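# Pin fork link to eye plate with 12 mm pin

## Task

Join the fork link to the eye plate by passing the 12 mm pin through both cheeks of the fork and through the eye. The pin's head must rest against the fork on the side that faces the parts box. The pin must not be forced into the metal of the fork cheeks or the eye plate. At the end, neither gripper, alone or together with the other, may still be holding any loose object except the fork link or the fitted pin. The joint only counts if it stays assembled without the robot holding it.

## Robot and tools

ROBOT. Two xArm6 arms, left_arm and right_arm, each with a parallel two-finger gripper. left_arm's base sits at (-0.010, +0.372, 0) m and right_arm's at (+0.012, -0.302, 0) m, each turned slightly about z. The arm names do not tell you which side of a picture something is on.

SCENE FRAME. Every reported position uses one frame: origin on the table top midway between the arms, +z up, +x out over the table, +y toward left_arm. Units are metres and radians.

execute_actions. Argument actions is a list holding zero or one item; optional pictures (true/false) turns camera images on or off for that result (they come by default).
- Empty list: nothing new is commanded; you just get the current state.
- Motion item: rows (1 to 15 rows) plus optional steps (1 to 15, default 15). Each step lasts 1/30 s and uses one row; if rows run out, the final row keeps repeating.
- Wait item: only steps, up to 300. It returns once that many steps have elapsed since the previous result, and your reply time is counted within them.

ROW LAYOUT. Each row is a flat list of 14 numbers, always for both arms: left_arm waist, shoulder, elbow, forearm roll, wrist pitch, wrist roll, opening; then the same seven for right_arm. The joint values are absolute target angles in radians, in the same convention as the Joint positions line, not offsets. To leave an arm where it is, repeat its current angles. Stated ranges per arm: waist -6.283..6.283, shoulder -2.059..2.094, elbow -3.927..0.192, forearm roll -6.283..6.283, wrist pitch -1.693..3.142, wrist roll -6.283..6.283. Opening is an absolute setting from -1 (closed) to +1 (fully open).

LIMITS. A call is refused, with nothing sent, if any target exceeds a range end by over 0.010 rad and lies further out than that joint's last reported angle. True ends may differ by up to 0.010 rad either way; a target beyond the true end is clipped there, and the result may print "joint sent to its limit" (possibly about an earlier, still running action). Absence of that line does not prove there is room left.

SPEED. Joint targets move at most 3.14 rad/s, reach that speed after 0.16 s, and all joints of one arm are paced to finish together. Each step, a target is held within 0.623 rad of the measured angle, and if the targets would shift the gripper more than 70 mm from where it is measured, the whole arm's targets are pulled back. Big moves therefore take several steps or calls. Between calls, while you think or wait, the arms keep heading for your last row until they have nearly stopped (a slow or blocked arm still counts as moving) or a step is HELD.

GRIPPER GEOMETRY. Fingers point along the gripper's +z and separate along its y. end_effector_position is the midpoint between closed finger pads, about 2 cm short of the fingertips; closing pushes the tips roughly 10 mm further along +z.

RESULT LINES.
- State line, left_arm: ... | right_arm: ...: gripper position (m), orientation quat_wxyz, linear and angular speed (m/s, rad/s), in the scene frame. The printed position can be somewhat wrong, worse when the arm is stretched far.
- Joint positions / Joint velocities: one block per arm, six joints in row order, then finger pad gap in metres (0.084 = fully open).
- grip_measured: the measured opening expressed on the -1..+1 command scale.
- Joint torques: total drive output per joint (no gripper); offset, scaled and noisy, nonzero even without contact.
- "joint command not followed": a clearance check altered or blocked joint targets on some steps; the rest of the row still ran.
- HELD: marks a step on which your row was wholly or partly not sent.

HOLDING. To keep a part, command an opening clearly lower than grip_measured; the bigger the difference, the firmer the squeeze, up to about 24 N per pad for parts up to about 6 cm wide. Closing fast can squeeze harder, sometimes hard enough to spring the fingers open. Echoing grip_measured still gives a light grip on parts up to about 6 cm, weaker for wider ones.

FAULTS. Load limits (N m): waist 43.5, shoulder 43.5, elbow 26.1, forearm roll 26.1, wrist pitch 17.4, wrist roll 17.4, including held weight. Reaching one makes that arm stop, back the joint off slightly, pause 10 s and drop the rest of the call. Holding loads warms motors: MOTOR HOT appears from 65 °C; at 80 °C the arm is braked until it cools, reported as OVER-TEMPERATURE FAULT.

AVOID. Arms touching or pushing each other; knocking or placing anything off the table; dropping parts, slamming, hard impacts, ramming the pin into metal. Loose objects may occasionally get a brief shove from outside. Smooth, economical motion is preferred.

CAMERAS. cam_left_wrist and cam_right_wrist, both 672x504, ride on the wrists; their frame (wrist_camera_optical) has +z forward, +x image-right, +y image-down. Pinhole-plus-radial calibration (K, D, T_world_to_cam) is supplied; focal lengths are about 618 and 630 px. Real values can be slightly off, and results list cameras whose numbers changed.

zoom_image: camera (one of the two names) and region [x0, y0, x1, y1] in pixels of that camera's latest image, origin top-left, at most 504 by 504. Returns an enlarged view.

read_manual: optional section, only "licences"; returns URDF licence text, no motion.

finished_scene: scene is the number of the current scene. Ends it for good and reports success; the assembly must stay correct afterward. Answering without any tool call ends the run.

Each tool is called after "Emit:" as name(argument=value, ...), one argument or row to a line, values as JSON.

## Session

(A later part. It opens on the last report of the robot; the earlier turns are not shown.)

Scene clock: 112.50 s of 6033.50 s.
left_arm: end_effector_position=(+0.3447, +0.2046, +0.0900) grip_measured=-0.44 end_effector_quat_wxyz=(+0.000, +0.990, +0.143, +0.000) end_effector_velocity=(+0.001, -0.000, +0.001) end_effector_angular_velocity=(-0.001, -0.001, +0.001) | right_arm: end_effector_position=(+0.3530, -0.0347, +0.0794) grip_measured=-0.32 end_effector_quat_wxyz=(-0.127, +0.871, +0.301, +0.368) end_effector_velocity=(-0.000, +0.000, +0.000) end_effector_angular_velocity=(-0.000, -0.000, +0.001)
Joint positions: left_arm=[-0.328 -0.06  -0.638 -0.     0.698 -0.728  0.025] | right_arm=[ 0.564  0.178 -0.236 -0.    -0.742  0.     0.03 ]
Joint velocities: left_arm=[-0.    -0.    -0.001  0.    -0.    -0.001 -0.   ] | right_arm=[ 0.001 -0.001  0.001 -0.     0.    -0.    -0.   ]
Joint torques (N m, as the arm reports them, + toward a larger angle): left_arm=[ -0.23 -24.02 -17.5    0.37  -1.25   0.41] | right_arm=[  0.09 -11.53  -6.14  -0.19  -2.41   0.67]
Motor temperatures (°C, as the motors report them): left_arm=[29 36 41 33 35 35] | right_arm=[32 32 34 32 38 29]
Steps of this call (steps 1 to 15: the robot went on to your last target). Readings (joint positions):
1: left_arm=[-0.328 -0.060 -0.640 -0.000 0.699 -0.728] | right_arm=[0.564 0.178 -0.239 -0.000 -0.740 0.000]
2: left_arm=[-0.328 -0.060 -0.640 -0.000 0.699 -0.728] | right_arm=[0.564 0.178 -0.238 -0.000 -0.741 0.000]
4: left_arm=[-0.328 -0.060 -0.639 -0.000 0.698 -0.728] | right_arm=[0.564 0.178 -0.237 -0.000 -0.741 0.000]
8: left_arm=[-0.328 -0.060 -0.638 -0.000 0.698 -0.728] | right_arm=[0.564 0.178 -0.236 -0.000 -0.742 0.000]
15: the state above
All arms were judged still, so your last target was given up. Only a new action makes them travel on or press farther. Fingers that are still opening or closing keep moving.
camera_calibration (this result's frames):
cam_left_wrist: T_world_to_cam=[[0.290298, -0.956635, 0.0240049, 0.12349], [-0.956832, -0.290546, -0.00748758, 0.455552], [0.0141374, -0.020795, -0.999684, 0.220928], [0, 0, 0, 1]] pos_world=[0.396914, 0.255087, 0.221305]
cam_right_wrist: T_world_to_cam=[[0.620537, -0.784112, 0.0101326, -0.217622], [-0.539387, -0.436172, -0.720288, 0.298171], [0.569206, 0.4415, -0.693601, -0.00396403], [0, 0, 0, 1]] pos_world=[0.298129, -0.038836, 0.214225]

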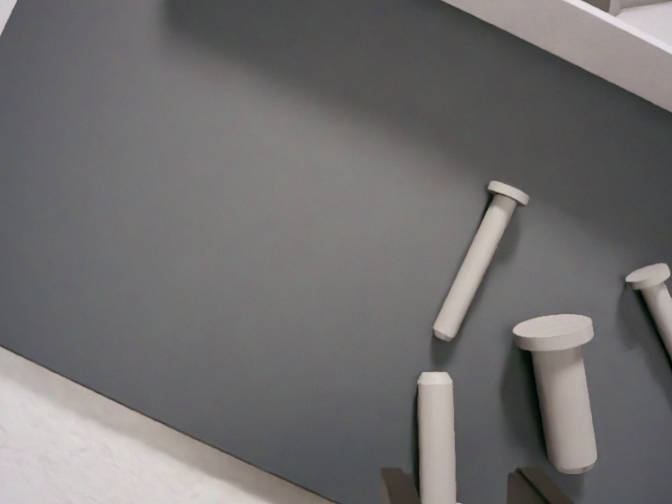

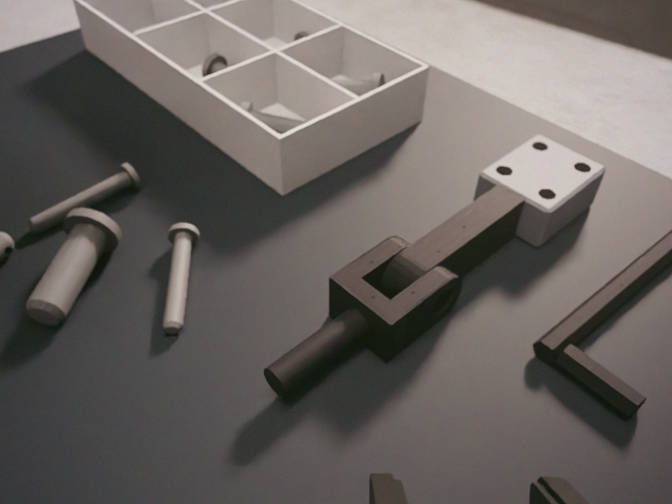

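Emit:
execute_actions(
  actions=[
    {"rows":[[-0.3365,-0.052,-0.6485,0,0.7008,-0.777,-0.42,0.564,0.178,-0.236,0,-0.742,0,-0.3],[-0.3365,-0.052,-0.6485,0,0.7008,-0.777,-0.42,0.564,0.178,-0.236,0,-0.742,0,-0.3],[-0.3365,-0.052,-0.6485,0,0.7008,-0.777,-0.42,0.564,0.178,-0.236,0,-0.742,0,-0.3],[-0.3365,0.1,-0.6186,0,0.5186,-0.777,-0.42,0.564,0.178,-0.236,0,-0.742,0,-0.3]]},
  ],
  pictures=false,
)

Emit:
execute_actions(
  actions=[
    {"steps":15},
  ],
)

Emit:
execute_actions(
  actions=[
    {"rows":[[-0.3365,0.1,-0.6186,0,0.5186,-0.777,-0.55,0.564,0.178,-0.236,0,-0.742,0,-0.3],[-0.3365,0.1,-0.6186,0,0.5186,-0.777,-0.62,0.564,0.178,-0.236,0,-0.742,0,-0.3],[-0.3365,0.1,-0.6186,0,0.5186,-0.777,-0.68,0.564,0.178,-0.236,0,-0.742,0,-0.3],[-0.3365,0.1,-0.6186,0,0.5186,-0.777,-0.75,0.564,0.178,-0.236,0,-0.742,0,-0.3],[-0.3365,0.1,-0.6186,0,0.5186,-0.777,-1,0.564,0.178,-0.236,0,-0.742,0,-0.3]]},
  ],
)

Scene clock: 122.57 s of 6033.50 s.
left_arm: end_effector_position=(+0.3456, +0.2005, +0.0361) grip_measured=-0.44 end_effector_quat_wxyz=(-0.000, +0.987, +0.163, -0.001) end_effector_velocity=(+0.026, -0.013, +0.002) end_effector_angular_velocity=(-0.038, -0.079, +0.006) | right_arm: end_effector_position=(+0.3530, -0.0348, +0.0794) grip_measured=-0.32 end_effector_quat_wxyz=(-0.127, +0.871, +0.301, +0.368) end_effector_velocity=(+0.001, -0.001, -0.000) end_effector_angular_velocity=(-0.001, +0.001, -0.003)
Joint positions: left_arm=[-0.336  0.094 -0.619  0.     0.527 -0.776  0.025] | right_arm=[ 0.564  0.178 -0.236  0.    -0.742  0.     0.03 ]
Joint velocities: left_arm=[-0.     0.034 -0.026 -0.    -0.095 -0.006  0.   ] | right_arm=[-0.003  0.     0.    -0.     0.001 -0.     0.   ]
Joint torques (N m, as the arm reports them, + toward a larger angle): left_arm=[ -0.38 -26.73 -14.77   0.47  -0.9    0.3 ] | right_arm=[ -0.21 -11.59  -6.16  -0.13  -2.31   0.61]
Motor temperatures (°C, as the motors report them): left_arm=[29 36 40 33 35 35] | right_arm=[32 32 33 32 38 29]
Steps of this call (steps 1 to 90: nothing new was sent; then 6.57 s passed at rest; steps 91 to 105: all 15 steps of this action). Readings (joint positions):
91: left_arm=[-0.328 -0.060 -0.638 0.000 0.698 -0.728] | right_arm=[0.564 0.178 -0.236 0.000 -0.742 0.000]
92: left_arm=[-0.329 -0.059 -0.638 0.000 0.698 -0.734] | right_arm=[0.564 0.178 -0.236 -0.000 -0.742 0.000]
94: left_arm=[-0.332 -0.056 -0.643 -0.000 0.699 -0.754] | right_arm=[0.564 0.178 -0.236 0.000 -0.742 0.000]
98: left_arm=[-0.336 0.012 -0.637 -0.000 0.618 -0.771] | right_arm=[0.564 0.178 -0.236 0.000 -0.742 -0.000]
105: the state above

Scene clock: 123.07 s of 6033.50 s.
left_arm: end_effector_position=(+0.3460, +0.2003, +0.0343) grip_measured=-0.44 end_effector_quat_wxyz=(+0.000, +0.987, +0.163, +0.000) end_effector_velocity=(-0.001, +0.000, -0.001) end_effector_angular_velocity=(+0.000, +0.002, +0.000) | right_arm: end_effector_position=(+0.3530, -0.0348, +0.0794) grip_measured=-0.32 end_effector_quat_wxyz=(-0.127, +0.871, +0.301, +0.368) end_effector_velocity=(-0.000, -0.000, -0.001) end_effector_angular_velocity=(-0.001, +0.002, -0.000)
Joint positions: left_arm=[-0.336  0.1   -0.619 -0.     0.519 -0.777  0.025] | right_arm=[ 0.564  0.178 -0.236  0.    -0.742 -0.     0.03 ]
Joint velocities: left_arm=[ 0.     0.001  0.001 -0.001 -0.001  0.    -0.   ] | right_arm=[ 0.     0.002  0.     0.    -0.001  0.     0.   ]
Joint torques (N m, as the arm reports them, + toward a larger angle): left_arm=[ -0.11 -26.42 -15.44   0.59  -1.26   0.19] | right_arm=[  0.02 -11.62  -6.18  -0.07  -2.37   0.54]
Motor temperatures (°C, as the motors report them): left_arm=[29 36 40 33 35 35] | right_arm=[32 32 33 32 38 29]
Steps of this call (steps 1 to 15: the robot went on to your last target). Readings (joint positions):
1: left_arm=[-0.336 0.095 -0.620 -0.000 0.524 -0.777] | right_arm=[0.564 0.178 -0.236 -0.000 -0.742 0.000]
2: left_arm=[-0.336 0.096 -0.620 -0.000 0.522 -0.777] | right_arm=[0.564 0.178 -0.236 0.000 -0.742 0.000]
4: left_arm=[-0.336 0.097 -0.620 -0.000 0.520 -0.777] | right_arm=[0.564 0.178 -0.236 -0.000 -0.742 0.000]
8: left_arm=[-0.336 0.099 -0.619 -0.000 0.519 -0.777] | right_arm=[0.564 0.178 -0.236 -0.000 -0.742 -0.000]
15: the state above
All arms were judged still, so your last target was given up. Only a new action makes them travel on or press farther. Fingers that are still opening or closing keep moving.
camera_calibration (this result's frames):
cam_left_wrist: T_world_to_cam=[[0.328777, -0.9441, 0.0241045, 0.104501], [-0.944287, -0.329036, -0.00757965, 0.458469], [0.0150872, -0.0202695, -0.999681, 0.164688], [0, 0, 0, 1]] pos_world=[0.396084, 0.252851, 0.165592]
cam_right_wrist: T_world_to_cam=[[0.620537, -0.784112, 0.0101323, -0.217622], [-0.539441, -0.436214, -0.720222, 0.298128], [0.569155, 0.441459, -0.693669, -0.00393598], [0, 0, 0, 1]] pos_world=[0.298105, -0.0388545, 0.214193]

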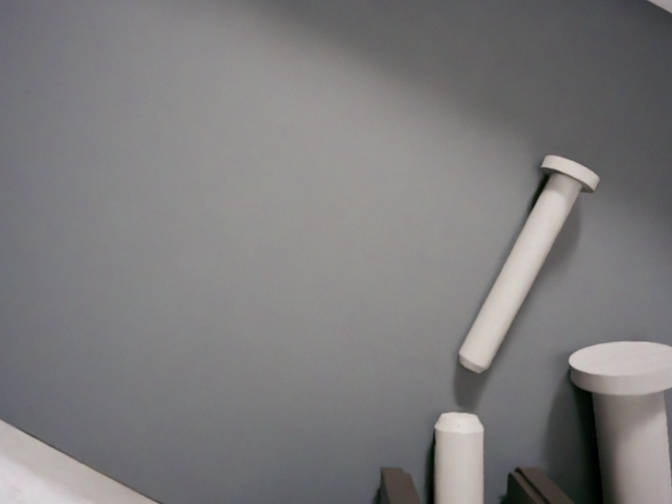

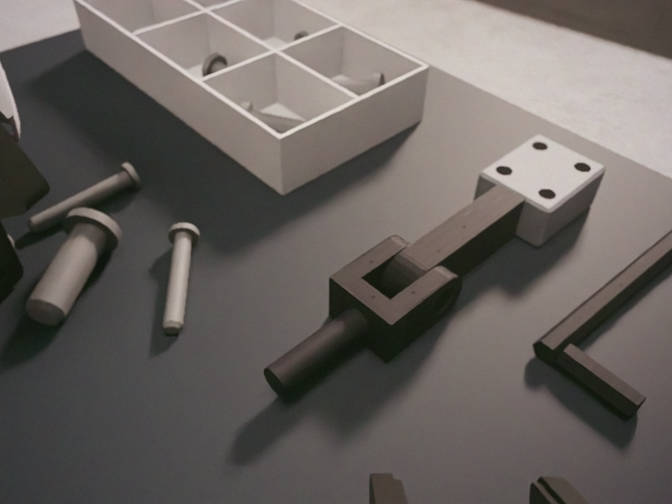

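Scene clock: 123.57 s of 6033.50 s.
left_arm: end_effector_position=(+0.3459, +0.2003, +0.0342) grip_measured=-0.74 end_effector_quat_wxyz=(+0.000, +0.987, +0.163, +0.000) end_effector_velocity=(+0.000, -0.000, -0.000) end_effector_angular_velocity=(+0.000, -0.000, -0.002) | right_arm: end_effector_position=(+0.3530, -0.0348, +0.0794) grip_measured=-0.32 end_effector_quat_wxyz=(-0.127, +0.871, +0.301, +0.368) end_effector_velocity=(+0.000, -0.000, +0.000) end_effector_angular_velocity=(+0.000, -0.001, -0.001)
Joint positions: left_arm=[-0.337  0.1   -0.619 -0.     0.519 -0.777  0.011] | right_arm=[ 0.564  0.178 -0.236 -0.    -0.742  0.     0.03 ]
Joint velocities: left_arm=[ 0.     0.001 -0.001  0.     0.     0.002  0.   ] | right_arm=[-0.001 -0.001 -0.     0.    -0.    -0.     0.   ]
Joint torques (N m, as the arm reports them, + toward a larger angle): left_arm=[ -0.03 -25.86 -15.27   0.54  -1.2    0.4 ] | right_arm=[ -0.04 -11.43  -6.15  -0.16  -2.33   0.66]
Motor temperatures (°C, as the motors report them): left_arm=[29 36 40 33 35 35] | right_arm=[32 32 33 32 38 29]
Steps of this call (steps 1 to 15: all 15 steps of this action). Readings (joint positions):
1: left_arm=[-0.336 0.100 -0.619 -0.000 0.519 -0.777] | right_arm=[0.564 0.178 -0.236 -0.000 -0.742 -0.000]
2: left_arm=[-0.336 0.100 -0.619 -0.000 0.519 -0.777] | right_arm=[0.564 0.178 -0.236 -0.000 -0.742 0.000]
4: left_arm=[-0.336 0.100 -0.619 0.000 0.519 -0.777] | right_arm=[0.564 0.178 -0.236 -0.000 -0.742 0.000]
8: left_arm=[-0.337 0.100 -0.619 -0.000 0.519 -0.777] | right_arm=[0.564 0.178 -0.236 -0.000 -0.742 -0.000]
15: the state above
camera_calibration (this result's frames):
cam_left_wrist: T_world_to_cam=[[0.328776, -0.944102, 0.0240369, 0.104518], [-0.944289, -0.329032, -0.00750936, 0.458447], [0.0149985, -0.0202289, -0.999683, 0.164644], [0, 0, 0, 1]] pos_world=[0.396074, 0.25285, 0.165522]
cam_right_wrist: T_world_to_cam=[[0.620537, -0.784112, 0.0101323, -0.217622], [-0.539441, -0.436214, -0.720222, 0.298128], [0.569155, 0.441459, -0.693669, -0.00393587], [0, 0, 0, 1]] pos_world=[0.298105, -0.0388545, 0.214193]

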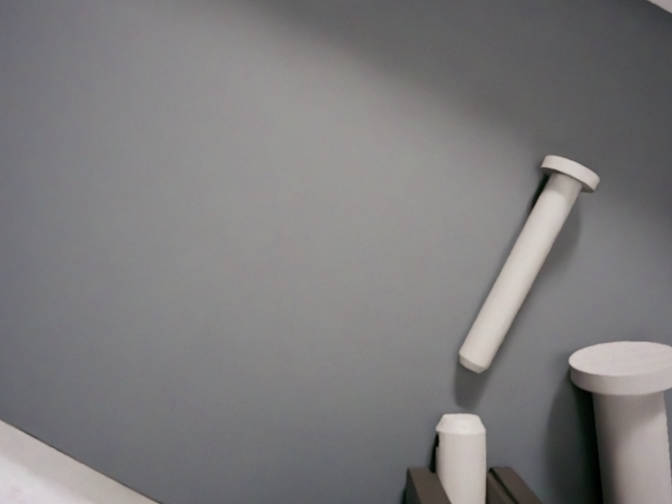

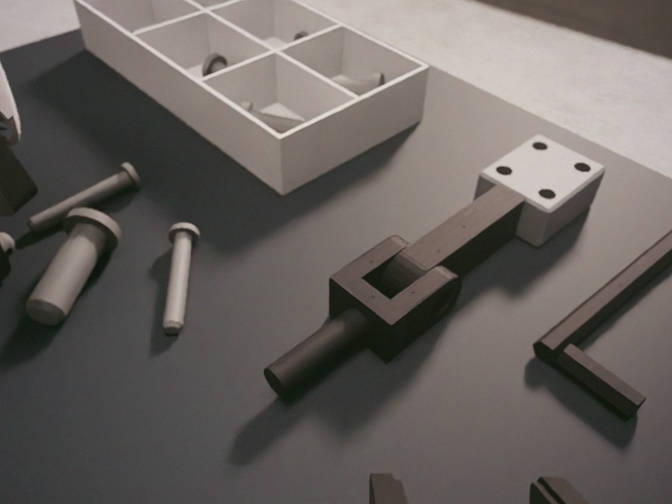

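Emit:
execute_actions(
  actions=[
    {"rows":[[-0.3365,-0.06,-0.66,0,0.72,-0.777,-1,0.564,0.178,-0.236,0,-0.742,0,-0.3]]},
  ],
  pictures=false,
)

Emit:
execute_actions(
  actions=[
    {"rows":[[-0.3777,0.37,-1.25,-0.107,0.854,1.304,-1,0.564,0.178,-0.236,0,-0.742,0,-0.3]]},
  ],
  pictures=false,
)

Emit:
execute_actions(
  actions=[
    {"steps":25},
  ],
  pictures=false,
)

Emit:
execute_actions(
  actions=[
    {"rows":[[-0.3777,0.4982,-1.2296,-0.107,0.7059,1.304,-1,0.564,0.178,-0.236,0,-0.742,0,-0.3]]},
  ],
  pictures=false,
)

Emit:
execute_actions(
  actions=[
    {"steps":15},
  ],
)

Emit:
zoom_image(
  camera="cam_right_wrist",
  region=[250,160,510,360],
)

Scene clock: 137.40 s of 6033.50 s.
left_arm: end_effector_position=(+0.3467, +0.1999, +0.0944) grip_measured=-0.74 end_effector_quat_wxyz=(-0.001, +0.987, +0.163, -0.001) end_effector_velocity=(+0.002, -0.001, +0.011) end_effector_angular_velocity=(-0.001, -0.003, +0.000) | right_arm: end_effector_position=(+0.3530, -0.0348, +0.0794) grip_measured=-0.32 end_effector_quat_wxyz=(-0.127, +0.871, +0.301, +0.368) end_effector_velocity=(+0.001, -0.001, +0.000) end_effector_angular_velocity=(+0.000, -0.001, -0.002)
Joint positions: left_arm=[-0.337 -0.057 -0.658  0.     0.717 -0.777  0.011] | right_arm=[ 0.564  0.178 -0.236 -0.    -0.742 -0.     0.03 ]
Joint velocities: left_arm=[-0.    -0.022 -0.013  0.     0.033 -0.001  0.   ] | right_arm=[-0.002 -0.     0.     0.    -0.    -0.    -0.   ]
Joint torques (N m, as the arm reports them, + toward a larger angle): left_arm=[ -0.51 -24.32 -18.38   0.32  -1.3    0.29] | right_arm=[ -0.09 -11.76  -6.17   0.01  -2.42   0.53]
Motor temperatures (°C, as the motors report them): left_arm=[29 36 40 33 35 35] | right_arm=[32 31 32 32 38 29]
Steps of this call (steps 1 to 15: the robot went on to your last target; steps 16 to 90: nothing new was sent; then 10.33 s passed at rest; steps 91 to 105: all 15 steps of this action). Readings (joint positions):
91: left_arm=[-0.337 0.100 -0.619 0.000 0.519 -0.777] | right_arm=[0.564 0.178 -0.236 0.000 -0.742 -0.000]
92: left_arm=[-0.337 0.097 -0.619 0.000 0.524 -0.777] | right_arm=[0.564 0.178 -0.236 -0.000 -0.742 -0.000]
94: left_arm=[-0.337 0.067 -0.624 0.000 0.570 -0.777] | right_arm=[0.564 0.178 -0.236 0.000 -0.742 0.000]
98: left_arm=[-0.336 -0.034 -0.658 -0.000 0.679 -0.777] | right_arm=[0.564 0.178 -0.236 0.000 -0.742 0.000]
105: the state above

Scene clock: 137.90 s of 6033.50 s.
left_arm: end_effector_position=(+0.4502, +0.1164, +0.1064) grip_measured=-0.74 end_effector_quat_wxyz=(+0.035, +0.975, -0.221, +0.003) end_effector_velocity=(+0.151, -0.142, -0.009) end_effector_angular_velocity=(-0.153, -0.164, -2.736) | right_arm: end_effector_position=(+0.3530, -0.0348, +0.0794) grip_measured=-0.32 end_effector_quat_wxyz=(-0.127, +0.871, +0.301, +0.368) end_effector_velocity=(-0.000, -0.000, -0.001) end_effector_angular_velocity=(-0.002, +0.002, -0.000)
Joint positions: left_arm=[-0.371  0.3   -1.153 -0.089  0.831  0.02   0.011] | right_arm=[ 0.564  0.178 -0.236 -0.    -0.742 -0.     0.03 ]
Joint velocities: left_arm=[-0.06   0.601 -0.821 -0.149  0.187  2.769 -0.   ] | right_arm=[-0.     0.002  0.    -0.     0.001 -0.    -0.   ]
Joint torques (N m, as the arm reports them, + toward a larger angle): left_arm=[  0.53 -41.5  -16.43   0.93  -1.22   0.29] | right_arm=[ -0.19 -11.65  -6.27   0.03  -2.4    0.63]
Motor temperatures (°C, as the motors report them): left_arm=[29 36 40 33 35 35] | right_arm=[32 31 32 32 38 29]
Steps of this call (steps 1 to 15: all 15 steps of this action). Readings (joint positions):
1: left_arm=[-0.337 -0.057 -0.659 -0.000 0.718 -0.777] | right_arm=[0.564 0.178 -0.236 0.000 -0.742 0.000]
2: left_arm=[-0.337 -0.055 -0.663 -0.001 0.720 -0.771] | right_arm=[0.564 0.178 -0.236 0.000 -0.742 -0.000]
4: left_arm=[-0.339 -0.025 -0.702 -0.008 0.731 -0.726] | right_arm=[0.564 0.178 -0.236 -0.000 -0.742 -0.000]
8: left_arm=[-0.352 0.102 -0.881 -0.040 0.769 -0.526] | right_arm=[0.564 0.178 -0.236 -0.000 -0.742 0.000]
15: the state above

Scene clock: 138.73 s of 6033.50 s.
left_arm: end_effector_position=(+0.4676, +0.0998, +0.1056) grip_measured=-0.74 end_effector_quat_wxyz=(+0.032, +0.650, -0.758, +0.028) end_effector_velocity=(-0.000, -0.000, -0.000) end_effector_angular_velocity=(-0.001, -0.001, -0.022) | right_arm: end_effector_position=(+0.3530, -0.0348, +0.0794) grip_measured=-0.32 end_effector_quat_wxyz=(-0.127, +0.871, +0.301, +0.368) end_effector_velocity=(+0.000, +0.000, +0.000) end_effector_angular_velocity=(+0.001, -0.000, -0.000)
Joint positions: left_arm=[-0.378  0.37  -1.25  -0.107  0.854  1.302  0.011] | right_arm=[ 0.564  0.178 -0.236 -0.    -0.742  0.     0.03 ]
Joint velocities: left_arm=[-0.     0.001 -0.    -0.001 -0.     0.023  0.   ] | right_arm=[ 0.    -0.001  0.     0.     0.     0.    -0.   ]
Joint torques (N m, as the arm reports them, + toward a larger angle): left_arm=[ -0.09 -38.23 -19.53   0.49  -1.44   0.32] | right_arm=[ -0.3  -11.51  -6.18  -0.06  -2.33   0.59]
Motor temperatures (°C, as the motors report them): left_arm=[29 36 40 33 35 35] | right_arm=[32 31 32 32 38 29]
Steps of this call (steps 1 to 25: the robot went on to your last target). Readings (joint positions):
1: left_arm=[-0.373 0.318 -1.177 -0.094 0.837 0.114] | right_arm=[0.564 0.178 -0.236 0.000 -0.742 -0.000]
2: left_arm=[-0.374 0.332 -1.196 -0.097 0.841 0.207] | right_arm=[0.564 0.178 -0.236 0.000 -0.742 0.000]
4: left_arm=[-0.376 0.350 -1.221 -0.102 0.847 0.394] | right_arm=[0.564 0.178 -0.236 0.000 -0.742 0.000]
8: left_arm=[-0.377 0.364 -1.242 -0.106 0.852 0.767] | right_arm=[0.564 0.178 -0.236 0.000 -0.742 -0.000]
25: the state above

Scene clock: 139.23 s of 6033.50 s.
left_arm: end_effector_position=(+0.4734, +0.1008, +0.0419) grip_measured=-0.74 end_effector_quat_wxyz=(+0.027, +0.654, -0.756, +0.028) end_effector_velocity=(-0.004, +0.003, -0.013) end_effector_angular_velocity=(+0.007, +0.009, +0.000) | right_arm: end_effector_position=(+0.3530, -0.0348, +0.0794) grip_measured=-0.32 end_effector_quat_wxyz=(-0.127, +0.871, +0.301, +0.368) end_effector_velocity=(+0.000, -0.001, -0.000) end_effector_angular_velocity=(-0.001, +0.001, -0.002)
Joint positions: left_arm=[-0.378  0.495 -1.232 -0.107  0.707  1.304  0.011] | right_arm=[ 0.564  0.178 -0.236  0.    -0.742  0.     0.03 ]
Joint velocities: left_arm=[-0.     0.018  0.012  0.001 -0.019  0.     0.   ] | right_arm=[-0.002  0.     0.     0.     0.001  0.     0.   ]
Joint torques (N m, as the arm reports them, + toward a larger angle): left_arm=[ -0.11 -39.36 -17.69   0.31  -1.35   0.4 ] | right_arm=[ -0.15 -11.75  -6.19   0.03  -2.37   0.67]
Motor temperatures (°C, as the motors report them): left_arm=[29 36 40 33 35 35] | right_arm=[32 31 32 32 38 29]
Steps of this call (steps 1 to 15: all 15 steps of this action). Readings (joint positions):
1: left_arm=[-0.378 0.370 -1.250 -0.107 0.854 1.302] | right_arm=[0.564 0.178 -0.236 -0.000 -0.742 -0.000]
2: left_arm=[-0.378 0.373 -1.250 -0.107 0.848 1.303] | right_arm=[0.564 0.178 -0.236 0.000 -0.742 -0.000]
4: left_arm=[-0.378 0.403 -1.250 -0.107 0.806 1.303] | right_arm=[0.564 0.178 -0.236 -0.000 -0.742 0.000]
8: left_arm=[-0.378 0.485 -1.225 -0.107 0.732 1.304] | right_arm=[0.564 0.178 -0.236 -0.000 -0.742 -0.000]
15: the state above

Scene clock: 139.73 s of 6033.50 s.
left_arm: end_effector_position=(+0.4721, +0.1016, +0.0392) grip_measured=-0.74 end_effector_quat_wxyz=(+0.027, +0.654, -0.756, +0.026) end_effector_velocity=(-0.001, +0.000, -0.001) end_effector_angular_velocity=(+0.001, +0.002, +0.000) | right_arm: end_effector_position=(+0.3530, -0.0348, +0.0794) grip_measured=-0.32 end_effector_quat_wxyz=(-0.127, +0.871, +0.301, +0.368) end_effector_velocity=(+0.000, -0.000, +0.000) end_effector_angular_velocity=(+0.000, -0.001, -0.000)
Joint positions: left_arm=[-0.378  0.498 -1.23  -0.107  0.706  1.304  0.011] | right_arm=[ 0.564  0.178 -0.236 -0.    -0.742  0.     0.03 ]
Joint velocities: left_arm=[-0.     0.001  0.001 -0.     0.    -0.    -0.   ] | right_arm=[-0.     0.    -0.     0.    -0.001 -0.    -0.   ]
Joint torques (N m, as the arm reports them, + toward a larger angle): left_arm=[ -0.32 -40.39 -18.19   0.26  -1.42   0.22] | right_arm=[ -0.03 -11.52  -6.12  -0.1   -2.32   0.6 ]
Motor temperatures (°C, as the motors report them): left_arm=[29 36 40 33 35 35] | right_arm=[32 31 32 32 38 29]
Steps of this call (steps 1 to 15: the robot went on to your last target). Readings (joint positions):
1: left_arm=[-0.378 0.495 -1.231 -0.107 0.707 1.304] | right_arm=[0.564 0.178 -0.236 0.000 -0.742 -0.000]
2: left_arm=[-0.378 0.496 -1.231 -0.107 0.707 1.304] | right_arm=[0.564 0.178 -0.236 -0.000 -0.742 -0.000]
4: left_arm=[-0.378 0.497 -1.230 -0.107 0.706 1.304] | right_arm=[0.564 0.178 -0.236 0.000 -0.742 0.000]
8: left_arm=[-0.378 0.498 -1.230 -0.107 0.706 1.304] | right_arm=[0.564 0.178 -0.236 0.000 -0.742 0.000]
15: the state above
All arms were judged still, so your last target was given up. Only a new action makes them travel on or press farther. Fingers that are still opening or closing keep moving.
camera_calibration (this result's frames):
cam_left_wrist: T_world_to_cam=[[-0.990347, 0.136953, 0.0213467, 0.482812], [0.134781, 0.987457, -0.0822325, -0.0950808], [-0.032341, -0.0785616, -0.996385, 0.19389], [0, 0, 0, 1]] pos_world=[0.497237, 0.0429979, 0.175064]
cam_right_wrist: T_world_to_cam=[[0.620537, -0.784112, 0.0101322, -0.217622], [-0.539441, -0.436214, -0.720222, 0.298128], [0.569155, 0.441459, -0.693669, -0.00393596], [0, 0, 0, 1]] pos_world=[0.298105, -0.0388545, 0.214193]

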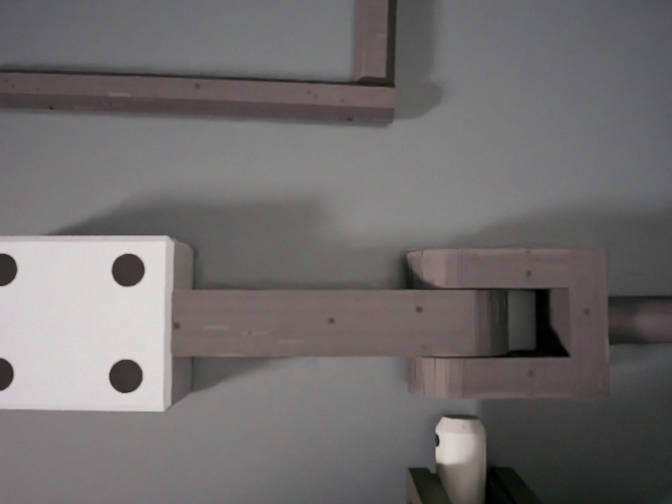

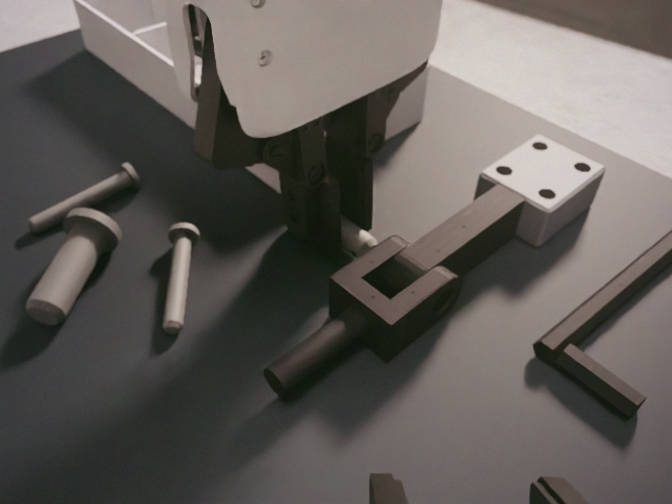

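Region (250, 160, 510, 360) of cam_right_wrist's 672x504 image, scaled by 1.938, with more detail than that image has; it fills the top 388 rows of this view, and the rest is white.

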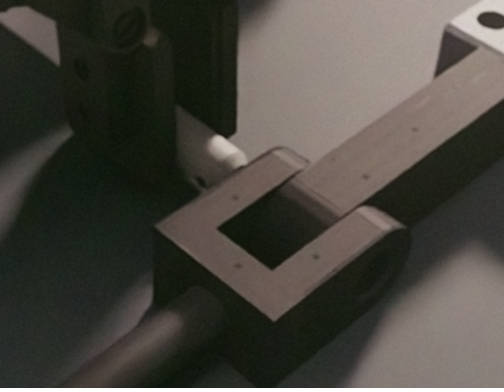

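Emit:
execute_actions(
  actions=[
    {"rows":[[-0.3839,0.5045,-1.2402,-0.107,0.7103,1.2978,-1,0.564,0.178,-0.236,0,-0.742,0,-0.3],[-0.3839,0.5045,-1.2402,-0.107,0.7103,1.2978,-1,0.564,0.178,-0.236,0,-0.742,0,-0.3],[-0.3839,0.5045,-1.2402,-0.107,0.7103,1.2978,-1,0.564,0.178,-0.236,0,-0.742,0,-0.3],[-0.3839,0.5045,-1.2402,-0.107,0.7103,1.2978,-1,0.564,0.178,-0.236,0,-0.742,0,-0.3],[-0.3881,0.507,-1.2444,-0.107,0.712,1.2936,-1,0.564,0.178,-0.236,0,-0.742,0,-0.3],[-0.3881,0.507,-1.2444,-0.107,0.712,1.2936,-1,0.564,0.178,-0.236,0,-0.742,0,-0.3],[-0.3881,0.507,-1.2444,-0.107,0.712,1.2936,-1,0.564,0.178,-0.236,0,-0.742,0,-0.3],[-0.3915,0.509,-1.2478,-0.107,0.7134,1.2902,-1,0.564,0.178,-0.236,0,-0.742,0,-0.3],[-0.3915,0.509,-1.2478,-0.107,0.7134,1.2902,-1,0.564,0.178,-0.236,0,-0.742,0,-0.3],[-0.3915,0.509,-1.2478,-0.107,0.7134,1.2902,-1,0.564,0.178,-0.236,0,-0.742,0,-0.3],[-0.3948,0.511,-1.2511,-0.107,0.7147,1.2869,-1,0.564,0.178,-0.236,0,-0.742,0,-0.3]]},
  ],
  pictures=false,
)

Emit:
execute_actions(
  actions=[
    {"steps":8},
  ],
)

Scene clock: 156.50 s of 6033.50 s.
left_arm: end_effector_position=(+0.4714, +0.0917, +0.0393) grip_measured=-0.74 end_effector_quat_wxyz=(+0.028, +0.654, -0.756, +0.025) end_effector_velocity=(-0.001, -0.009, +0.001) end_effector_angular_velocity=(-0.001, -0.001, -0.001) | right_arm: end_effector_position=(+0.3530, -0.0348, +0.0794) grip_measured=-0.32 end_effector_quat_wxyz=(-0.127, +0.871, +0.301, +0.368) end_effector_velocity=(+0.001, -0.000, +0.001) end_effector_angular_velocity=(+0.002, -0.002, -0.001)
Joint positions: left_arm=[-0.394  0.51  -1.25  -0.107  0.714  1.288  0.011] | right_arm=[ 0.564  0.178 -0.236 -0.    -0.742 -0.     0.03 ]
Joint velocities: left_arm=[-0.015  0.009 -0.016  0.001  0.005 -0.016 -0.   ] | right_arm=[-0.001 -0.002  0.    -0.    -0.001 -0.     0.   ]
Joint torques (N m, as the arm reports them, + toward a larger angle): left_arm=[  0.31 -40.4  -18.4    0.33  -1.43   0.45] | right_arm=[ -0.18 -11.5   -6.17  -0.23  -2.36   0.57]
Motor temperatures (°C, as the motors report them): left_arm=[29 37 40 33 35 35] | right_arm=[32 31 32 32 39 29]
Steps of this call (steps 1 to 90: nothing new was sent; then 13.27 s passed at rest; steps 91 to 105: all 15 steps of this action). Readings (joint positions):
91: left_arm=[-0.378 0.498 -1.230 -0.107 0.706 1.304] | right_arm=[0.564 0.178 -0.236 0.000 -0.742 -0.000]
92: left_arm=[-0.379 0.499 -1.231 -0.107 0.707 1.303] | right_arm=[0.564 0.178 -0.236 -0.000 -0.742 0.000]
94: left_arm=[-0.381 0.502 -1.236 -0.107 0.708 1.300] | right_arm=[0.564 0.178 -0.236 -0.000 -0.742 0.000]
98: left_arm=[-0.386 0.506 -1.242 -0.107 0.711 1.296] | right_arm=[0.564 0.178 -0.236 -0.000 -0.742 -0.000]
105: the state above

Scene clock: 156.77 s of 6033.50 s.
left_arm: end_effector_position=(+0.4715, +0.0911, +0.0394) grip_measured=-0.74 end_effector_quat_wxyz=(+0.028, +0.654, -0.756, +0.025) end_effector_velocity=(+0.000, -0.000, -0.000) end_effector_angular_velocity=(+0.000, +0.000, -0.001) | right_arm: end_effector_position=(+0.3530, -0.0348, +0.0794) grip_measured=-0.32 end_effector_quat_wxyz=(-0.127, +0.871, +0.301, +0.368) end_effector_velocity=(+0.001, -0.001, -0.000) end_effector_angular_velocity=(+0.000, +0.000, -0.003)
Joint positions: left_arm=[-0.394  0.511 -1.251 -0.107  0.715  1.287  0.011] | right_arm=[ 0.564  0.178 -0.236 -0.    -0.742  0.     0.03 ]
Joint velocities: left_arm=[-0.     0.001 -0.001  0.001  0.001 -0.     0.   ] | right_arm=[-0.002  0.001  0.    -0.    -0.001  0.001 -0.   ]
Joint torques (N m, as the arm reports them, + toward a larger angle): left_arm=[ -1.31 -39.87 -17.95   0.32  -1.09   0.2 ] | right_arm=[  0.14 -11.69  -6.16  -0.13  -2.38   0.56]
Motor temperatures (°C, as the motors report them): left_arm=[29 37 40 33 35 35] | right_arm=[32 31 32 32 39 29]
Steps of this call (steps 1 to 8: the robot went on to your last target). Readings (joint positions):
1: left_arm=[-0.394 0.510 -1.250 -0.107 0.714 1.288] | right_arm=[0.564 0.178 -0.236 0.000 -0.742 0.000]
2: left_arm=[-0.394 0.511 -1.251 -0.107 0.714 1.288] | right_arm=[0.564 0.178 -0.236 -0.000 -0.742 -0.000]
4: left_arm=[-0.394 0.511 -1.251 -0.107 0.714 1.287] | right_arm=[0.564 0.178 -0.236 0.000 -0.742 0.000]
8: the state above
camera_calibration (this result's frames):
cam_left_wrist: T_world_to_cam=[[-0.990258, 0.137373, 0.0227564, 0.483459], [0.135067, 0.987364, -0.0828834, -0.0847743], [-0.0338548, -0.0790023, -0.996299, 0.193984], [0, 0, 0, 1]] pos_world=[0.496767, 0.032614, 0.175238]
cam_right_wrist: T_world_to_cam=[[0.620537, -0.784112, 0.0101323, -0.217622], [-0.539441, -0.436214, -0.720222, 0.298128], [0.569155, 0.441459, -0.693669, -0.00393591], [0, 0, 0, 1]] pos_world=[0.298105, -0.0388545, 0.214193]

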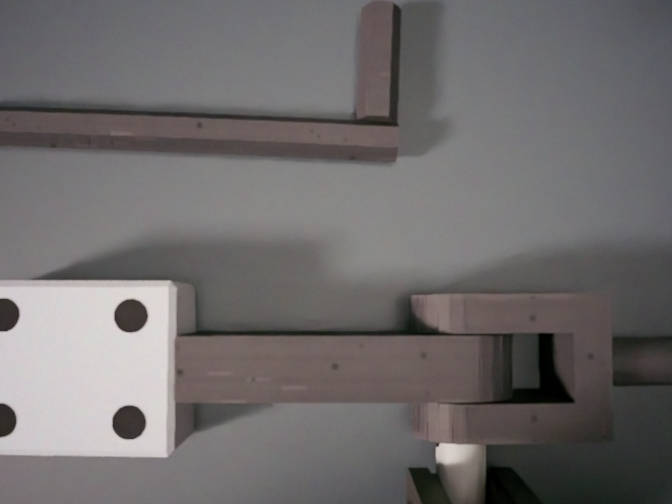

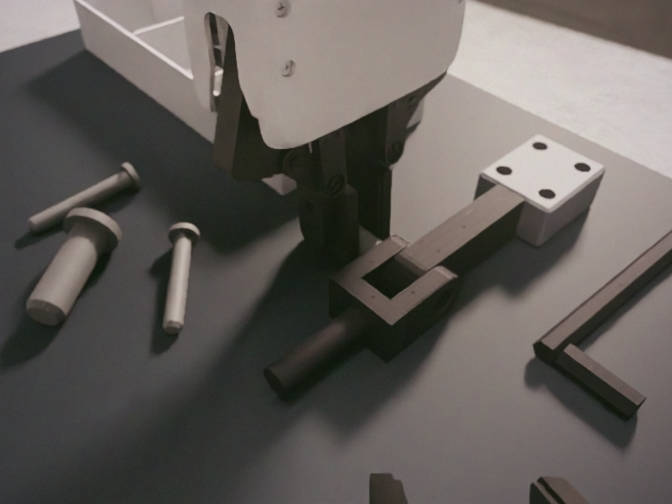

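Emit:
execute_actions(
  actions=[
    {"rows":[[-0.399,0.5135,-1.2553,-0.107,0.7165,1.2827,-1,0.564,0.178,-0.236,0,-0.742,0,-0.3],[-0.399,0.5135,-1.2553,-0.107,0.7165,1.2827,-1,0.564,0.178,-0.236,0,-0.742,0,-0.3],[-0.399,0.5135,-1.2553,-0.107,0.7165,1.2827,-1,0.564,0.178,-0.236,0,-0.742,0,-0.3],[-0.399,0.5135,-1.2553,-0.107,0.7165,1.2827,-1,0.564,0.178,-0.236,0,-0.742,0,-0.3],[-0.4032,0.516,-1.2595,-0.107,0.7182,1.2785,-1,0.564,0.178,-0.236,0,-0.742,0,-0.3]]},
  ],
  pictures=false,
)

Emit:
execute_actions(
  actions=[
    {"rows":[[-0.4032,0.516,-1.2595,-0.107,0.7182,1.2785,-0.4,0.564,0.178,-0.236,0,-0.742,0,-0.3]],"steps":8},
  ],
  pictures=false,
)

Emit:
execute_actions(
  actions=[
    {"rows":[[-0.3638,0.4965,-1.2201,-0.107,0.698,1.3179,-0.4,0.564,0.178,-0.236,0,-0.742,0,-0.3]]},
  ],
  pictures=false,
)

Emit:
execute_actions(
  actions=[
    {"rows":[[-0.3638,0.4965,-1.2201,-0.107,0.698,1.3179,-0.5,0.564,0.178,-0.236,0,-0.742,0,-0.3],[-0.3638,0.4965,-1.2201,-0.107,0.698,1.3179,-0.55,0.564,0.178,-0.236,0,-0.742,0,-0.3],[-0.3638,0.4965,-1.2201,-0.107,0.698,1.3179,-0.6,0.564,0.178,-0.236,0,-0.742,0,-0.3],[-0.3638,0.4965,-1.2201,-0.107,0.698,1.3179,-0.7,0.564,0.178,-0.236,0,-0.742,0,-0.3]],"steps":10},
  ],
)

Emit:
execute_actions(
  actions=[
    {"rows":[[-0.3638,0.494,-1.2201,-0.107,0.7005,1.3179,-0.7,0.564,0.178,-0.236,0,-0.742,0,-0.3],[-0.3638,0.494,-1.2201,-0.107,0.7005,1.3179,-0.7,0.564,0.178,-0.236,0,-0.742,0,-0.3],[-0.3638,0.494,-1.2201,-0.107,0.7005,1.3179,-0.7,0.564,0.178,-0.236,0,-0.742,0,-0.3],[-0.3638,0.494,-1.2201,-0.107,0.7005,1.3179,-0.7,0.564,0.178,-0.236,0,-0.742,0,-0.3],[-0.368,0.4965,-1.2243,-0.107,0.7022,1.3137,-0.7,0.564,0.178,-0.236,0,-0.742,0,-0.3],[-0.368,0.4965,-1.2243,-0.107,0.7022,1.3137,-0.7,0.564,0.178,-0.236,0,-0.742,0,-0.3],[-0.368,0.4965,-1.2243,-0.107,0.7022,1.3137,-0.7,0.564,0.178,-0.236,0,-0.742,0,-0.3],[-0.3722,0.499,-1.2285,-0.107,0.704,1.3095,-0.7,0.564,0.178,-0.236,0,-0.742,0,-0.3]]},
  ],
)

Scene clock: 171.97 s of 6033.50 s.
left_arm: end_effector_position=(+0.4705, +0.0860, +0.0394) grip_measured=-0.74 end_effector_quat_wxyz=(+0.028, +0.654, -0.756, +0.025) end_effector_velocity=(-0.000, -0.000, -0.000) end_effector_angular_velocity=(+0.001, +0.001, +0.001) | right_arm: end_effector_position=(+0.3530, -0.0348, +0.0794) grip_measured=-0.32 end_effector_quat_wxyz=(-0.127, +0.871, +0.301, +0.368) end_effector_velocity=(-0.000, +0.001, +0.001) end_effector_angular_velocity=(+0.001, -0.002, +0.001)
Joint positions: left_arm=[-0.403  0.516 -1.259 -0.107  0.718  1.279  0.011] | right_arm=[ 0.564  0.178 -0.236 -0.    -0.742 -0.     0.03 ]
Joint velocities: left_arm=[-0.001  0.001 -0.001  0.001  0.001 -0.002  0.   ] | right_arm=[ 0.001 -0.002  0.    -0.    -0.     0.    -0.   ]
Joint torques (N m, as the arm reports them, + toward a larger angle): left_arm=[ -1.5  -38.5  -16.71   0.08  -0.96   0.3 ] | right_arm=[ -0.11 -11.61  -6.14  -0.12  -2.28   0.59]
Motor temperatures (°C, as the motors report them): left_arm=[29 37 40 33 35 35] | right_arm=[32 31 32 32 39 29]
Steps of this call (steps 1 to 15: the robot went on to your last target; steps 16 to 90: nothing new was sent; then 11.70 s passed at rest; steps 91 to 105: all 15 steps of this action). Readings (joint positions):
91: left_arm=[-0.395 0.511 -1.251 -0.107 0.715 1.287] | right_arm=[0.564 0.178 -0.236 -0.000 -0.742 0.000]
92: left_arm=[-0.395 0.511 -1.252 -0.107 0.715 1.286] | right_arm=[0.564 0.178 -0.236 0.000 -0.742 -0.000]
94: left_arm=[-0.396 0.512 -1.253 -0.107 0.716 1.284] | right_arm=[0.564 0.178 -0.236 -0.000 -0.742 0.000]
98: left_arm=[-0.402 0.515 -1.258 -0.107 0.717 1.281] | right_arm=[0.564 0.178 -0.236 -0.000 -0.742 -0.000]
105: the state above

Scene clock: 172.23 s of 6033.50 s.
left_arm: end_effector_position=(+0.4700, +0.0860, +0.0389) grip_measured=-0.42 end_effector_quat_wxyz=(+0.029, +0.654, -0.756, +0.024) end_effector_velocity=(+0.005, -0.002, +0.006) end_effector_angular_velocity=(-0.008, -0.013, +0.001) | right_arm: end_effector_position=(+0.3530, -0.0348, +0.0794) grip_measured=-0.32 end_effector_quat_wxyz=(-0.127, +0.871, +0.301, +0.368) end_effector_velocity=(+0.000, +0.000, +0.000) end_effector_angular_velocity=(+0.001, -0.001, -0.000)
Joint positions: left_arm=[-0.403  0.516 -1.259 -0.107  0.719  1.279  0.026] | right_arm=[ 0.564  0.178 -0.236 -0.    -0.742  0.     0.03 ]
Joint velocities: left_arm=[ 0.002 -0.004 -0.008 -0.001 -0.003  0.001  0.   ] | right_arm=[ 0.    -0.    -0.     0.    -0.001  0.    -0.   ]
Joint torques (N m, as the arm reports them, + toward a larger angle): left_arm=[ -0.49 -40.14 -17.97   0.41  -1.48   0.21] | right_arm=[ -0.17 -11.37  -6.27  -0.1   -2.27   0.59]
Motor temperatures (°C, as the motors report them): left_arm=[29 37 40 33 35 35] | right_arm=[32 31 32 32 39 29]
Steps of this call (steps 1 to 8: all 8 steps of this action). Readings (joint positions):
1: left_arm=[-0.403 0.516 -1.259 -0.107 0.718 1.279] | right_arm=[0.564 0.178 -0.236 0.000 -0.742 0.000]
2: left_arm=[-0.403 0.516 -1.259 -0.107 0.718 1.279] | right_arm=[0.564 0.178 -0.236 -0.000 -0.742 0.000]
4: left_arm=[-0.404 0.516 -1.258 -0.107 0.719 1.279] | right_arm=[0.564 0.178 -0.236 -0.000 -0.742 0.000]
8: the state above

Scene clock: 172.73 s of 6033.50 s.
left_arm: end_effector_position=(+0.4741, +0.1090, +0.0373) grip_measured=-0.42 end_effector_quat_wxyz=(+0.027, +0.654, -0.755, +0.026) end_effector_velocity=(-0.000, +0.002, -0.001) end_effector_angular_velocity=(+0.001, +0.001, -0.000) | right_arm: end_effector_position=(+0.3530, -0.0348, +0.0794) grip_measured=-0.32 end_effector_quat_wxyz=(-0.127, +0.871, +0.301, +0.368) end_effector_velocity=(+0.000, +0.000, +0.001) end_effector_angular_velocity=(+0.001, -0.001, +0.000)
Joint positions: left_arm=[-0.364  0.497 -1.221 -0.107  0.698  1.318  0.026] | right_arm=[ 0.564  0.178 -0.236 -0.    -0.742 -0.     0.03 ]
Joint velocities: left_arm=[ 0.004 -0.001  0.004  0.    -0.002  0.004 -0.   ] | right_arm=[ 0.    -0.001  0.    -0.    -0.001  0.    -0.   ]
Joint torques (N m, as the arm reports them, + toward a larger angle): left_arm=[ -0.7  -39.35 -18.     0.58  -1.37   0.37] | right_arm=[ -0.2  -11.66  -6.2   -0.02  -2.36   0.49]
Motor temperatures (°C, as the motors report them): left_arm=[29 37 40 33 35 35] | right_arm=[32 31 32 32 39 29]
Steps of this call (steps 1 to 15: all 15 steps of this action). Readings (joint positions):
1: left_arm=[-0.403 0.516 -1.259 -0.107 0.718 1.279] | right_arm=[0.564 0.178 -0.236 0.000 -0.742 0.000]
2: left_arm=[-0.400 0.514 -1.255 -0.107 0.716 1.284] | right_arm=[0.564 0.178 -0.236 0.000 -0.742 -0.000]
4: left_arm=[-0.383 0.505 -1.238 -0.107 0.707 1.300] | right_arm=[0.564 0.178 -0.236 0.000 -0.742 -0.000]
8: left_arm=[-0.367 0.499 -1.224 -0.107 0.700 1.314] | right_arm=[0.564 0.178 -0.236 0.000 -0.742 -0.000]
15: the state above

Scene clock: 173.07 s of 6033.50 s.
left_arm: end_effector_position=(+0.4741, +0.1093, +0.0372) grip_measured=-0.58 end_effector_quat_wxyz=(+0.027, +0.654, -0.755, +0.026) end_effector_velocity=(+0.001, -0.000, +0.001) end_effector_angular_velocity=(-0.001, -0.002, +0.000) | right_arm: end_effector_position=(+0.3530, -0.0348, +0.0794) grip_measured=-0.32 end_effector_quat_wxyz=(-0.127, +0.871, +0.301, +0.368) end_effector_velocity=(-0.000, +0.000, +0.000) end_effector_angular_velocity=(+0.001, -0.000, +0.000)
Joint positions: left_arm=[-0.364  0.497 -1.22  -0.107  0.698  1.318  0.019] | right_arm=[ 0.564  0.178 -0.236 -0.    -0.742  0.     0.03 ]
Joint velocities: left_arm=[ 0.    -0.    -0.002  0.    -0.    -0.    -0.   ] | right_arm=[ 0.001 -0.001  0.    -0.     0.     0.001 -0.   ]
Joint torques (N m, as the arm reports them, + toward a larger angle): left_arm=[  0.28 -39.47 -17.92   0.55  -1.44   0.29] | right_arm=[ -0.38 -11.61  -6.1   -0.19  -2.34   0.69]
Motor temperatures (°C, as the motors report them): left_arm=[29 37 40 33 35 35] | right_arm=[32 31 32 32 39 29]
Steps of this call (steps 1 to 10: all 10 steps of this action). Readings (joint positions):
1: left_arm=[-0.364 0.497 -1.220 -0.107 0.698 1.318] | right_arm=[0.564 0.178 -0.236 0.000 -0.742 -0.000]
2: left_arm=[-0.364 0.497 -1.220 -0.107 0.698 1.318] | right_arm=[0.564 0.178 -0.236 -0.000 -0.742 -0.000]
4: left_arm=[-0.364 0.497 -1.220 -0.107 0.698 1.318] | right_arm=[0.564 0.178 -0.236 0.000 -0.742 -0.000]
8: left_arm=[-0.364 0.497 -1.220 -0.107 0.698 1.318] | right_arm=[0.564 0.178 -0.236 -0.000 -0.742 -0.000]
10: the state above
camera_calibration (this result's frames):
cam_left_wrist: T_world_to_cam=[[-0.990429, 0.136541, 0.0201812, 0.483888], [0.134481, 0.98755, -0.0816102, -0.102994], [-0.0310731, -0.0781151, -0.99646, 0.191928], [0, 0, 0, 1]] pos_world=[0.499071, 0.0506343, 0.173078]
cam_right_wrist: T_world_to_cam=[[0.620537, -0.784112, 0.0101322, -0.217622], [-0.539441, -0.436214, -0.720222, 0.298128], [0.569155, 0.441459, -0.693669, -0.00393594], [0, 0, 0, 1]] pos_world=[0.298105, -0.0388545, 0.214193]

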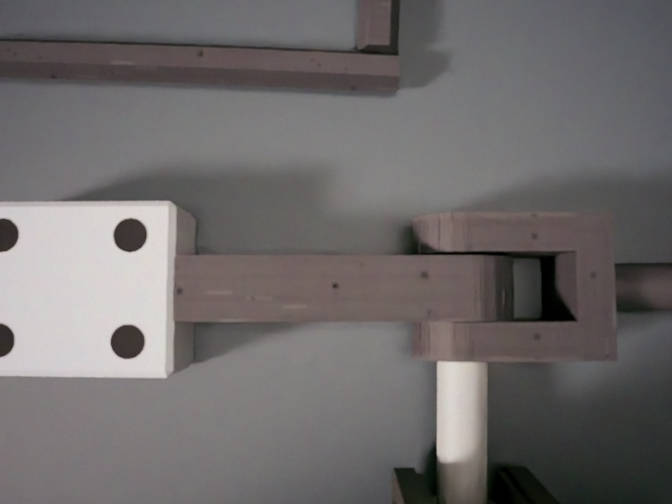

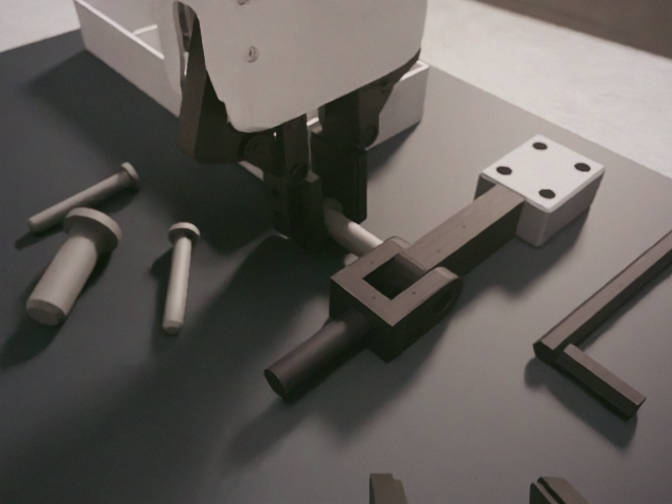

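Scene clock: 173.57 s of 6033.50 s.
left_arm: end_effector_position=(+0.4733, +0.1055, +0.0380) grip_measured=-0.58 end_effector_quat_wxyz=(+0.027, +0.654, -0.755, +0.025) end_effector_velocity=(+0.000, -0.001, +0.001) end_effector_angular_velocity=(-0.000, +0.001, +0.004) | right_arm: end_effector_position=(+0.3530, -0.0348, +0.0794) grip_measured=-0.32 end_effector_quat_wxyz=(-0.127, +0.871, +0.301, +0.368) end_effector_velocity=(+0.000, -0.000, +0.000) end_effector_angular_velocity=(+0.000, +0.000, -0.002)
Joint positions: left_arm=[-0.37   0.499 -1.227 -0.106  0.704  1.31   0.019] | right_arm=[ 0.564  0.178 -0.236  0.    -0.742 -0.     0.03 ]
Joint velocities: left_arm=[-0.001  0.001 -0.005 -0.     0.004 -0.005  0.   ] | right_arm=[-0.001 -0.001  0.    -0.     0.001  0.     0.   ]
Joint torques (N m, as the arm reports them, + toward a larger angle): left_arm=[ -3.67 -40.14 -19.24  -0.47  -1.65   0.29] | right_arm=[  0.11 -11.66  -6.21  -0.02  -2.32   0.66]
Motor temperatures (°C, as the motors report them): left_arm=[29 37 40 33 35 35] | right_arm=[32 31 32 32 39 29]
Steps of this call (steps 1 to 15: all 15 steps of this action). Readings (joint positions):
1: left_arm=[-0.364 0.496 -1.220 -0.107 0.698 1.318] | right_arm=[0.564 0.178 -0.236 -0.000 -0.742 -0.000]
2: left_arm=[-0.364 0.496 -1.220 -0.107 0.699 1.318] | right_arm=[0.564 0.178 -0.236 -0.000 -0.742 0.000]
4: left_arm=[-0.364 0.495 -1.220 -0.107 0.700 1.318] | right_arm=[0.564 0.178 -0.236 0.000 -0.742 -0.000]
8: left_arm=[-0.366 0.496 -1.223 -0.107 0.701 1.315] | right_arm=[0.564 0.178 -0.236 -0.000 -0.742 -0.000]
15: the state above
camera_calibration (this result's frames):
cam_left_wrist: T_world_to_cam=[[-0.990458, 0.136012, 0.0222125, 0.483618], [0.133807, 0.987672, -0.0812379, -0.0988649], [-0.0329879, -0.0774905, -0.996447, 0.193252], [0, 0, 0, 1]] pos_world=[0.498607, 0.0468435, 0.173791]
cam_right_wrist: T_world_to_cam=[[0.620537, -0.784112, 0.0101324, -0.217622], [-0.539441, -0.436214, -0.720222, 0.298128], [0.569155, 0.441459, -0.693669, -0.00393594], [0, 0, 0, 1]] pos_world=[0.298105, -0.0388545, 0.214193]

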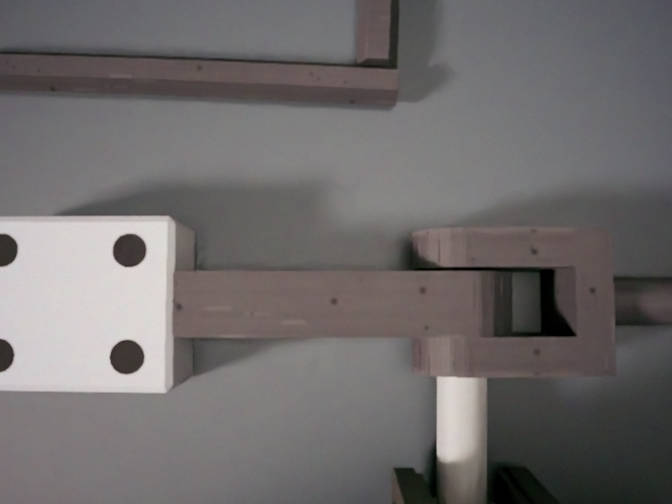

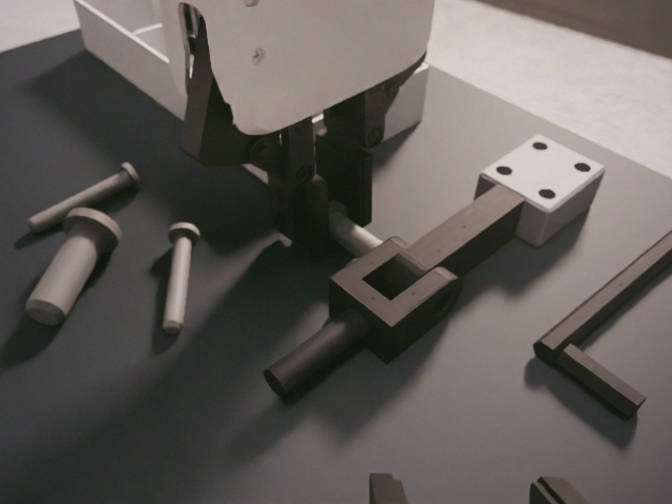

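Resistance; back off slightly and raise head 1 mm.

Emit:
execute_actions(
  actions=[
    {"rows":[[-0.367,0.4935,-1.2233,-0.107,0.7042,1.3147,-0.7,0.564,0.178,-0.236,0,-0.742,0,-0.3]]},
  ],
  pictures=false,
)

Emit:
execute_actions(
  actions=[
    {"rows":[[-0.3695,0.495,-1.2258,-0.107,0.7053,1.3122,-0.7,0.564,0.178,-0.236,0,-0.742,0,-0.3],[-0.3695,0.495,-1.2258,-0.107,0.7053,1.3122,-0.7,0.564,0.178,-0.236,0,-0.742,0,-0.3],[-0.3695,0.495,-1.2258,-0.107,0.7053,1.3122,-0.7,0.564,0.178,-0.236,0,-0.742,0,-0.3],[-0.3695,0.495,-1.2258,-0.107,0.7053,1.3122,-0.7,0.564,0.178,-0.236,0,-0.742,0,-0.3],[-0.3722,0.4966,-1.2285,-0.107,0.7064,1.3095,-0.7,0.564,0.178,-0.236,0,-0.742,0,-0.3]]},
  ],
  pictures=false,
)

Scene clock: 180.53 s of 6033.50 s.
left_arm: end_effector_position=(+0.4735, +0.1054, +0.0401) grip_measured=-0.58 end_effector_quat_wxyz=(+0.027, +0.653, -0.756, +0.027) end_effector_velocity=(+0.004, +0.013, -0.000) end_effector_angular_velocity=(+0.004, +0.003, +0.018) | right_arm: end_effector_position=(+0.3530, -0.0348, +0.0794) grip_measured=-0.32 end_effector_quat_wxyz=(-0.127, +0.871, +0.301, +0.368) end_effector_velocity=(-0.000, +0.000, +0.000) end_effector_angular_velocity=(+0.001, -0.000, +0.000)
Joint positions: left_arm=[-0.37   0.493 -1.224 -0.108  0.704  1.315  0.019] | right_arm=[ 0.564  0.178 -0.236  0.    -0.742 -0.     0.03 ]
Joint velocities: left_arm=[ 0.023 -0.004  0.006  0.004  0.003  0.001 -0.   ] | right_arm=[ 0.     0.     0.    -0.    -0.001  0.    -0.   ]
Joint torques (N m, as the arm reports them, + toward a larger angle): left_arm=[  4.41 -43.45 -19.79   1.1   -1.4    0.47] | right_arm=[ -0.09 -11.66  -6.12  -0.12  -2.31   0.61]
Motor temperatures (°C, as the motors report them): left_arm=[29 37 41 33 35 35] | right_arm=[32 31 32 32 39 29]
Steps of this call (steps 1 to 15: the robot went on to your last target; steps 16 to 90: nothing new was sent; then 3.47 s passed at rest; steps 91 to 105: all 15 steps of this action). Readings (joint positions):
91: left_arm=[-0.372 0.499 -1.228 -0.107 0.704 1.310] | right_arm=[0.564 0.178 -0.236 -0.000 -0.742 0.000]
92: left_arm=[-0.372 0.498 -1.228 -0.107 0.704 1.311] | right_arm=[0.564 0.178 -0.236 -0.000 -0.742 0.000]
94: left_arm=[-0.373 0.496 -1.227 -0.109 0.703 1.313] | right_arm=[0.564 0.178 -0.236 0.000 -0.742 -0.000]
98: left_arm=[-0.372 0.494 -1.225 -0.109 0.703 1.314] | right_arm=[0.564 0.178 -0.236 -0.000 -0.742 -0.000]
105: the state above

Scene clock: 181.03 s of 6033.50 s.
left_arm: end_effector_position=(+0.4736, +0.1050, +0.0397) grip_measured=-0.58 end_effector_quat_wxyz=(+0.027, +0.654, -0.755, +0.026) end_effector_velocity=(+0.000, -0.001, -0.000) end_effector_angular_velocity=(-0.001, -0.000, +0.001) | right_arm: end_effector_position=(+0.3530, -0.0348, +0.0794) grip_measured=-0.32 end_effector_quat_wxyz=(-0.127, +0.871, +0.301, +0.368) end_effector_velocity=(+0.000, +0.000, +0.001) end_effector_angular_velocity=(+0.002, -0.002, +0.000)
Joint positions: left_arm=[-0.371  0.496 -1.228 -0.107  0.707  1.31   0.019] | right_arm=[ 0.564  0.178 -0.236 -0.    -0.742  0.     0.03 ]
Joint velocities: left_arm=[-0.001  0.001 -0.002 -0.001 -0.    -0.002  0.   ] | right_arm=[ 0.    -0.002  0.     0.    -0.001 -0.    -0.   ]
Joint torques (N m, as the arm reports them, + toward a larger angle): left_arm=[  1.03 -41.94 -19.88   0.47  -1.94   0.28] | right_arm=[  0.16 -11.62  -6.26  -0.11  -2.31   0.57]
Motor temperatures (°C, as the motors report them): left_arm=[29 37 41 33 35 35] | right_arm=[32 31 32 32 39 29]
Steps of this call (steps 1 to 15: all 15 steps of this action). Readings (joint positions):
1: left_arm=[-0.370 0.493 -1.224 -0.108 0.704 1.315] | right_arm=[0.564 0.178 -0.236 0.000 -0.742 0.000]
2: left_arm=[-0.370 0.494 -1.225 -0.108 0.704 1.314] | right_arm=[0.564 0.178 -0.236 0.000 -0.742 0.000]
4: left_arm=[-0.370 0.494 -1.225 -0.108 0.705 1.313] | right_arm=[0.564 0.178 -0.236 0.000 -0.742 -0.000]
8: left_arm=[-0.371 0.495 -1.227 -0.107 0.706 1.311] | right_arm=[0.564 0.178 -0.236 0.000 -0.742 0.000]
15: the state above


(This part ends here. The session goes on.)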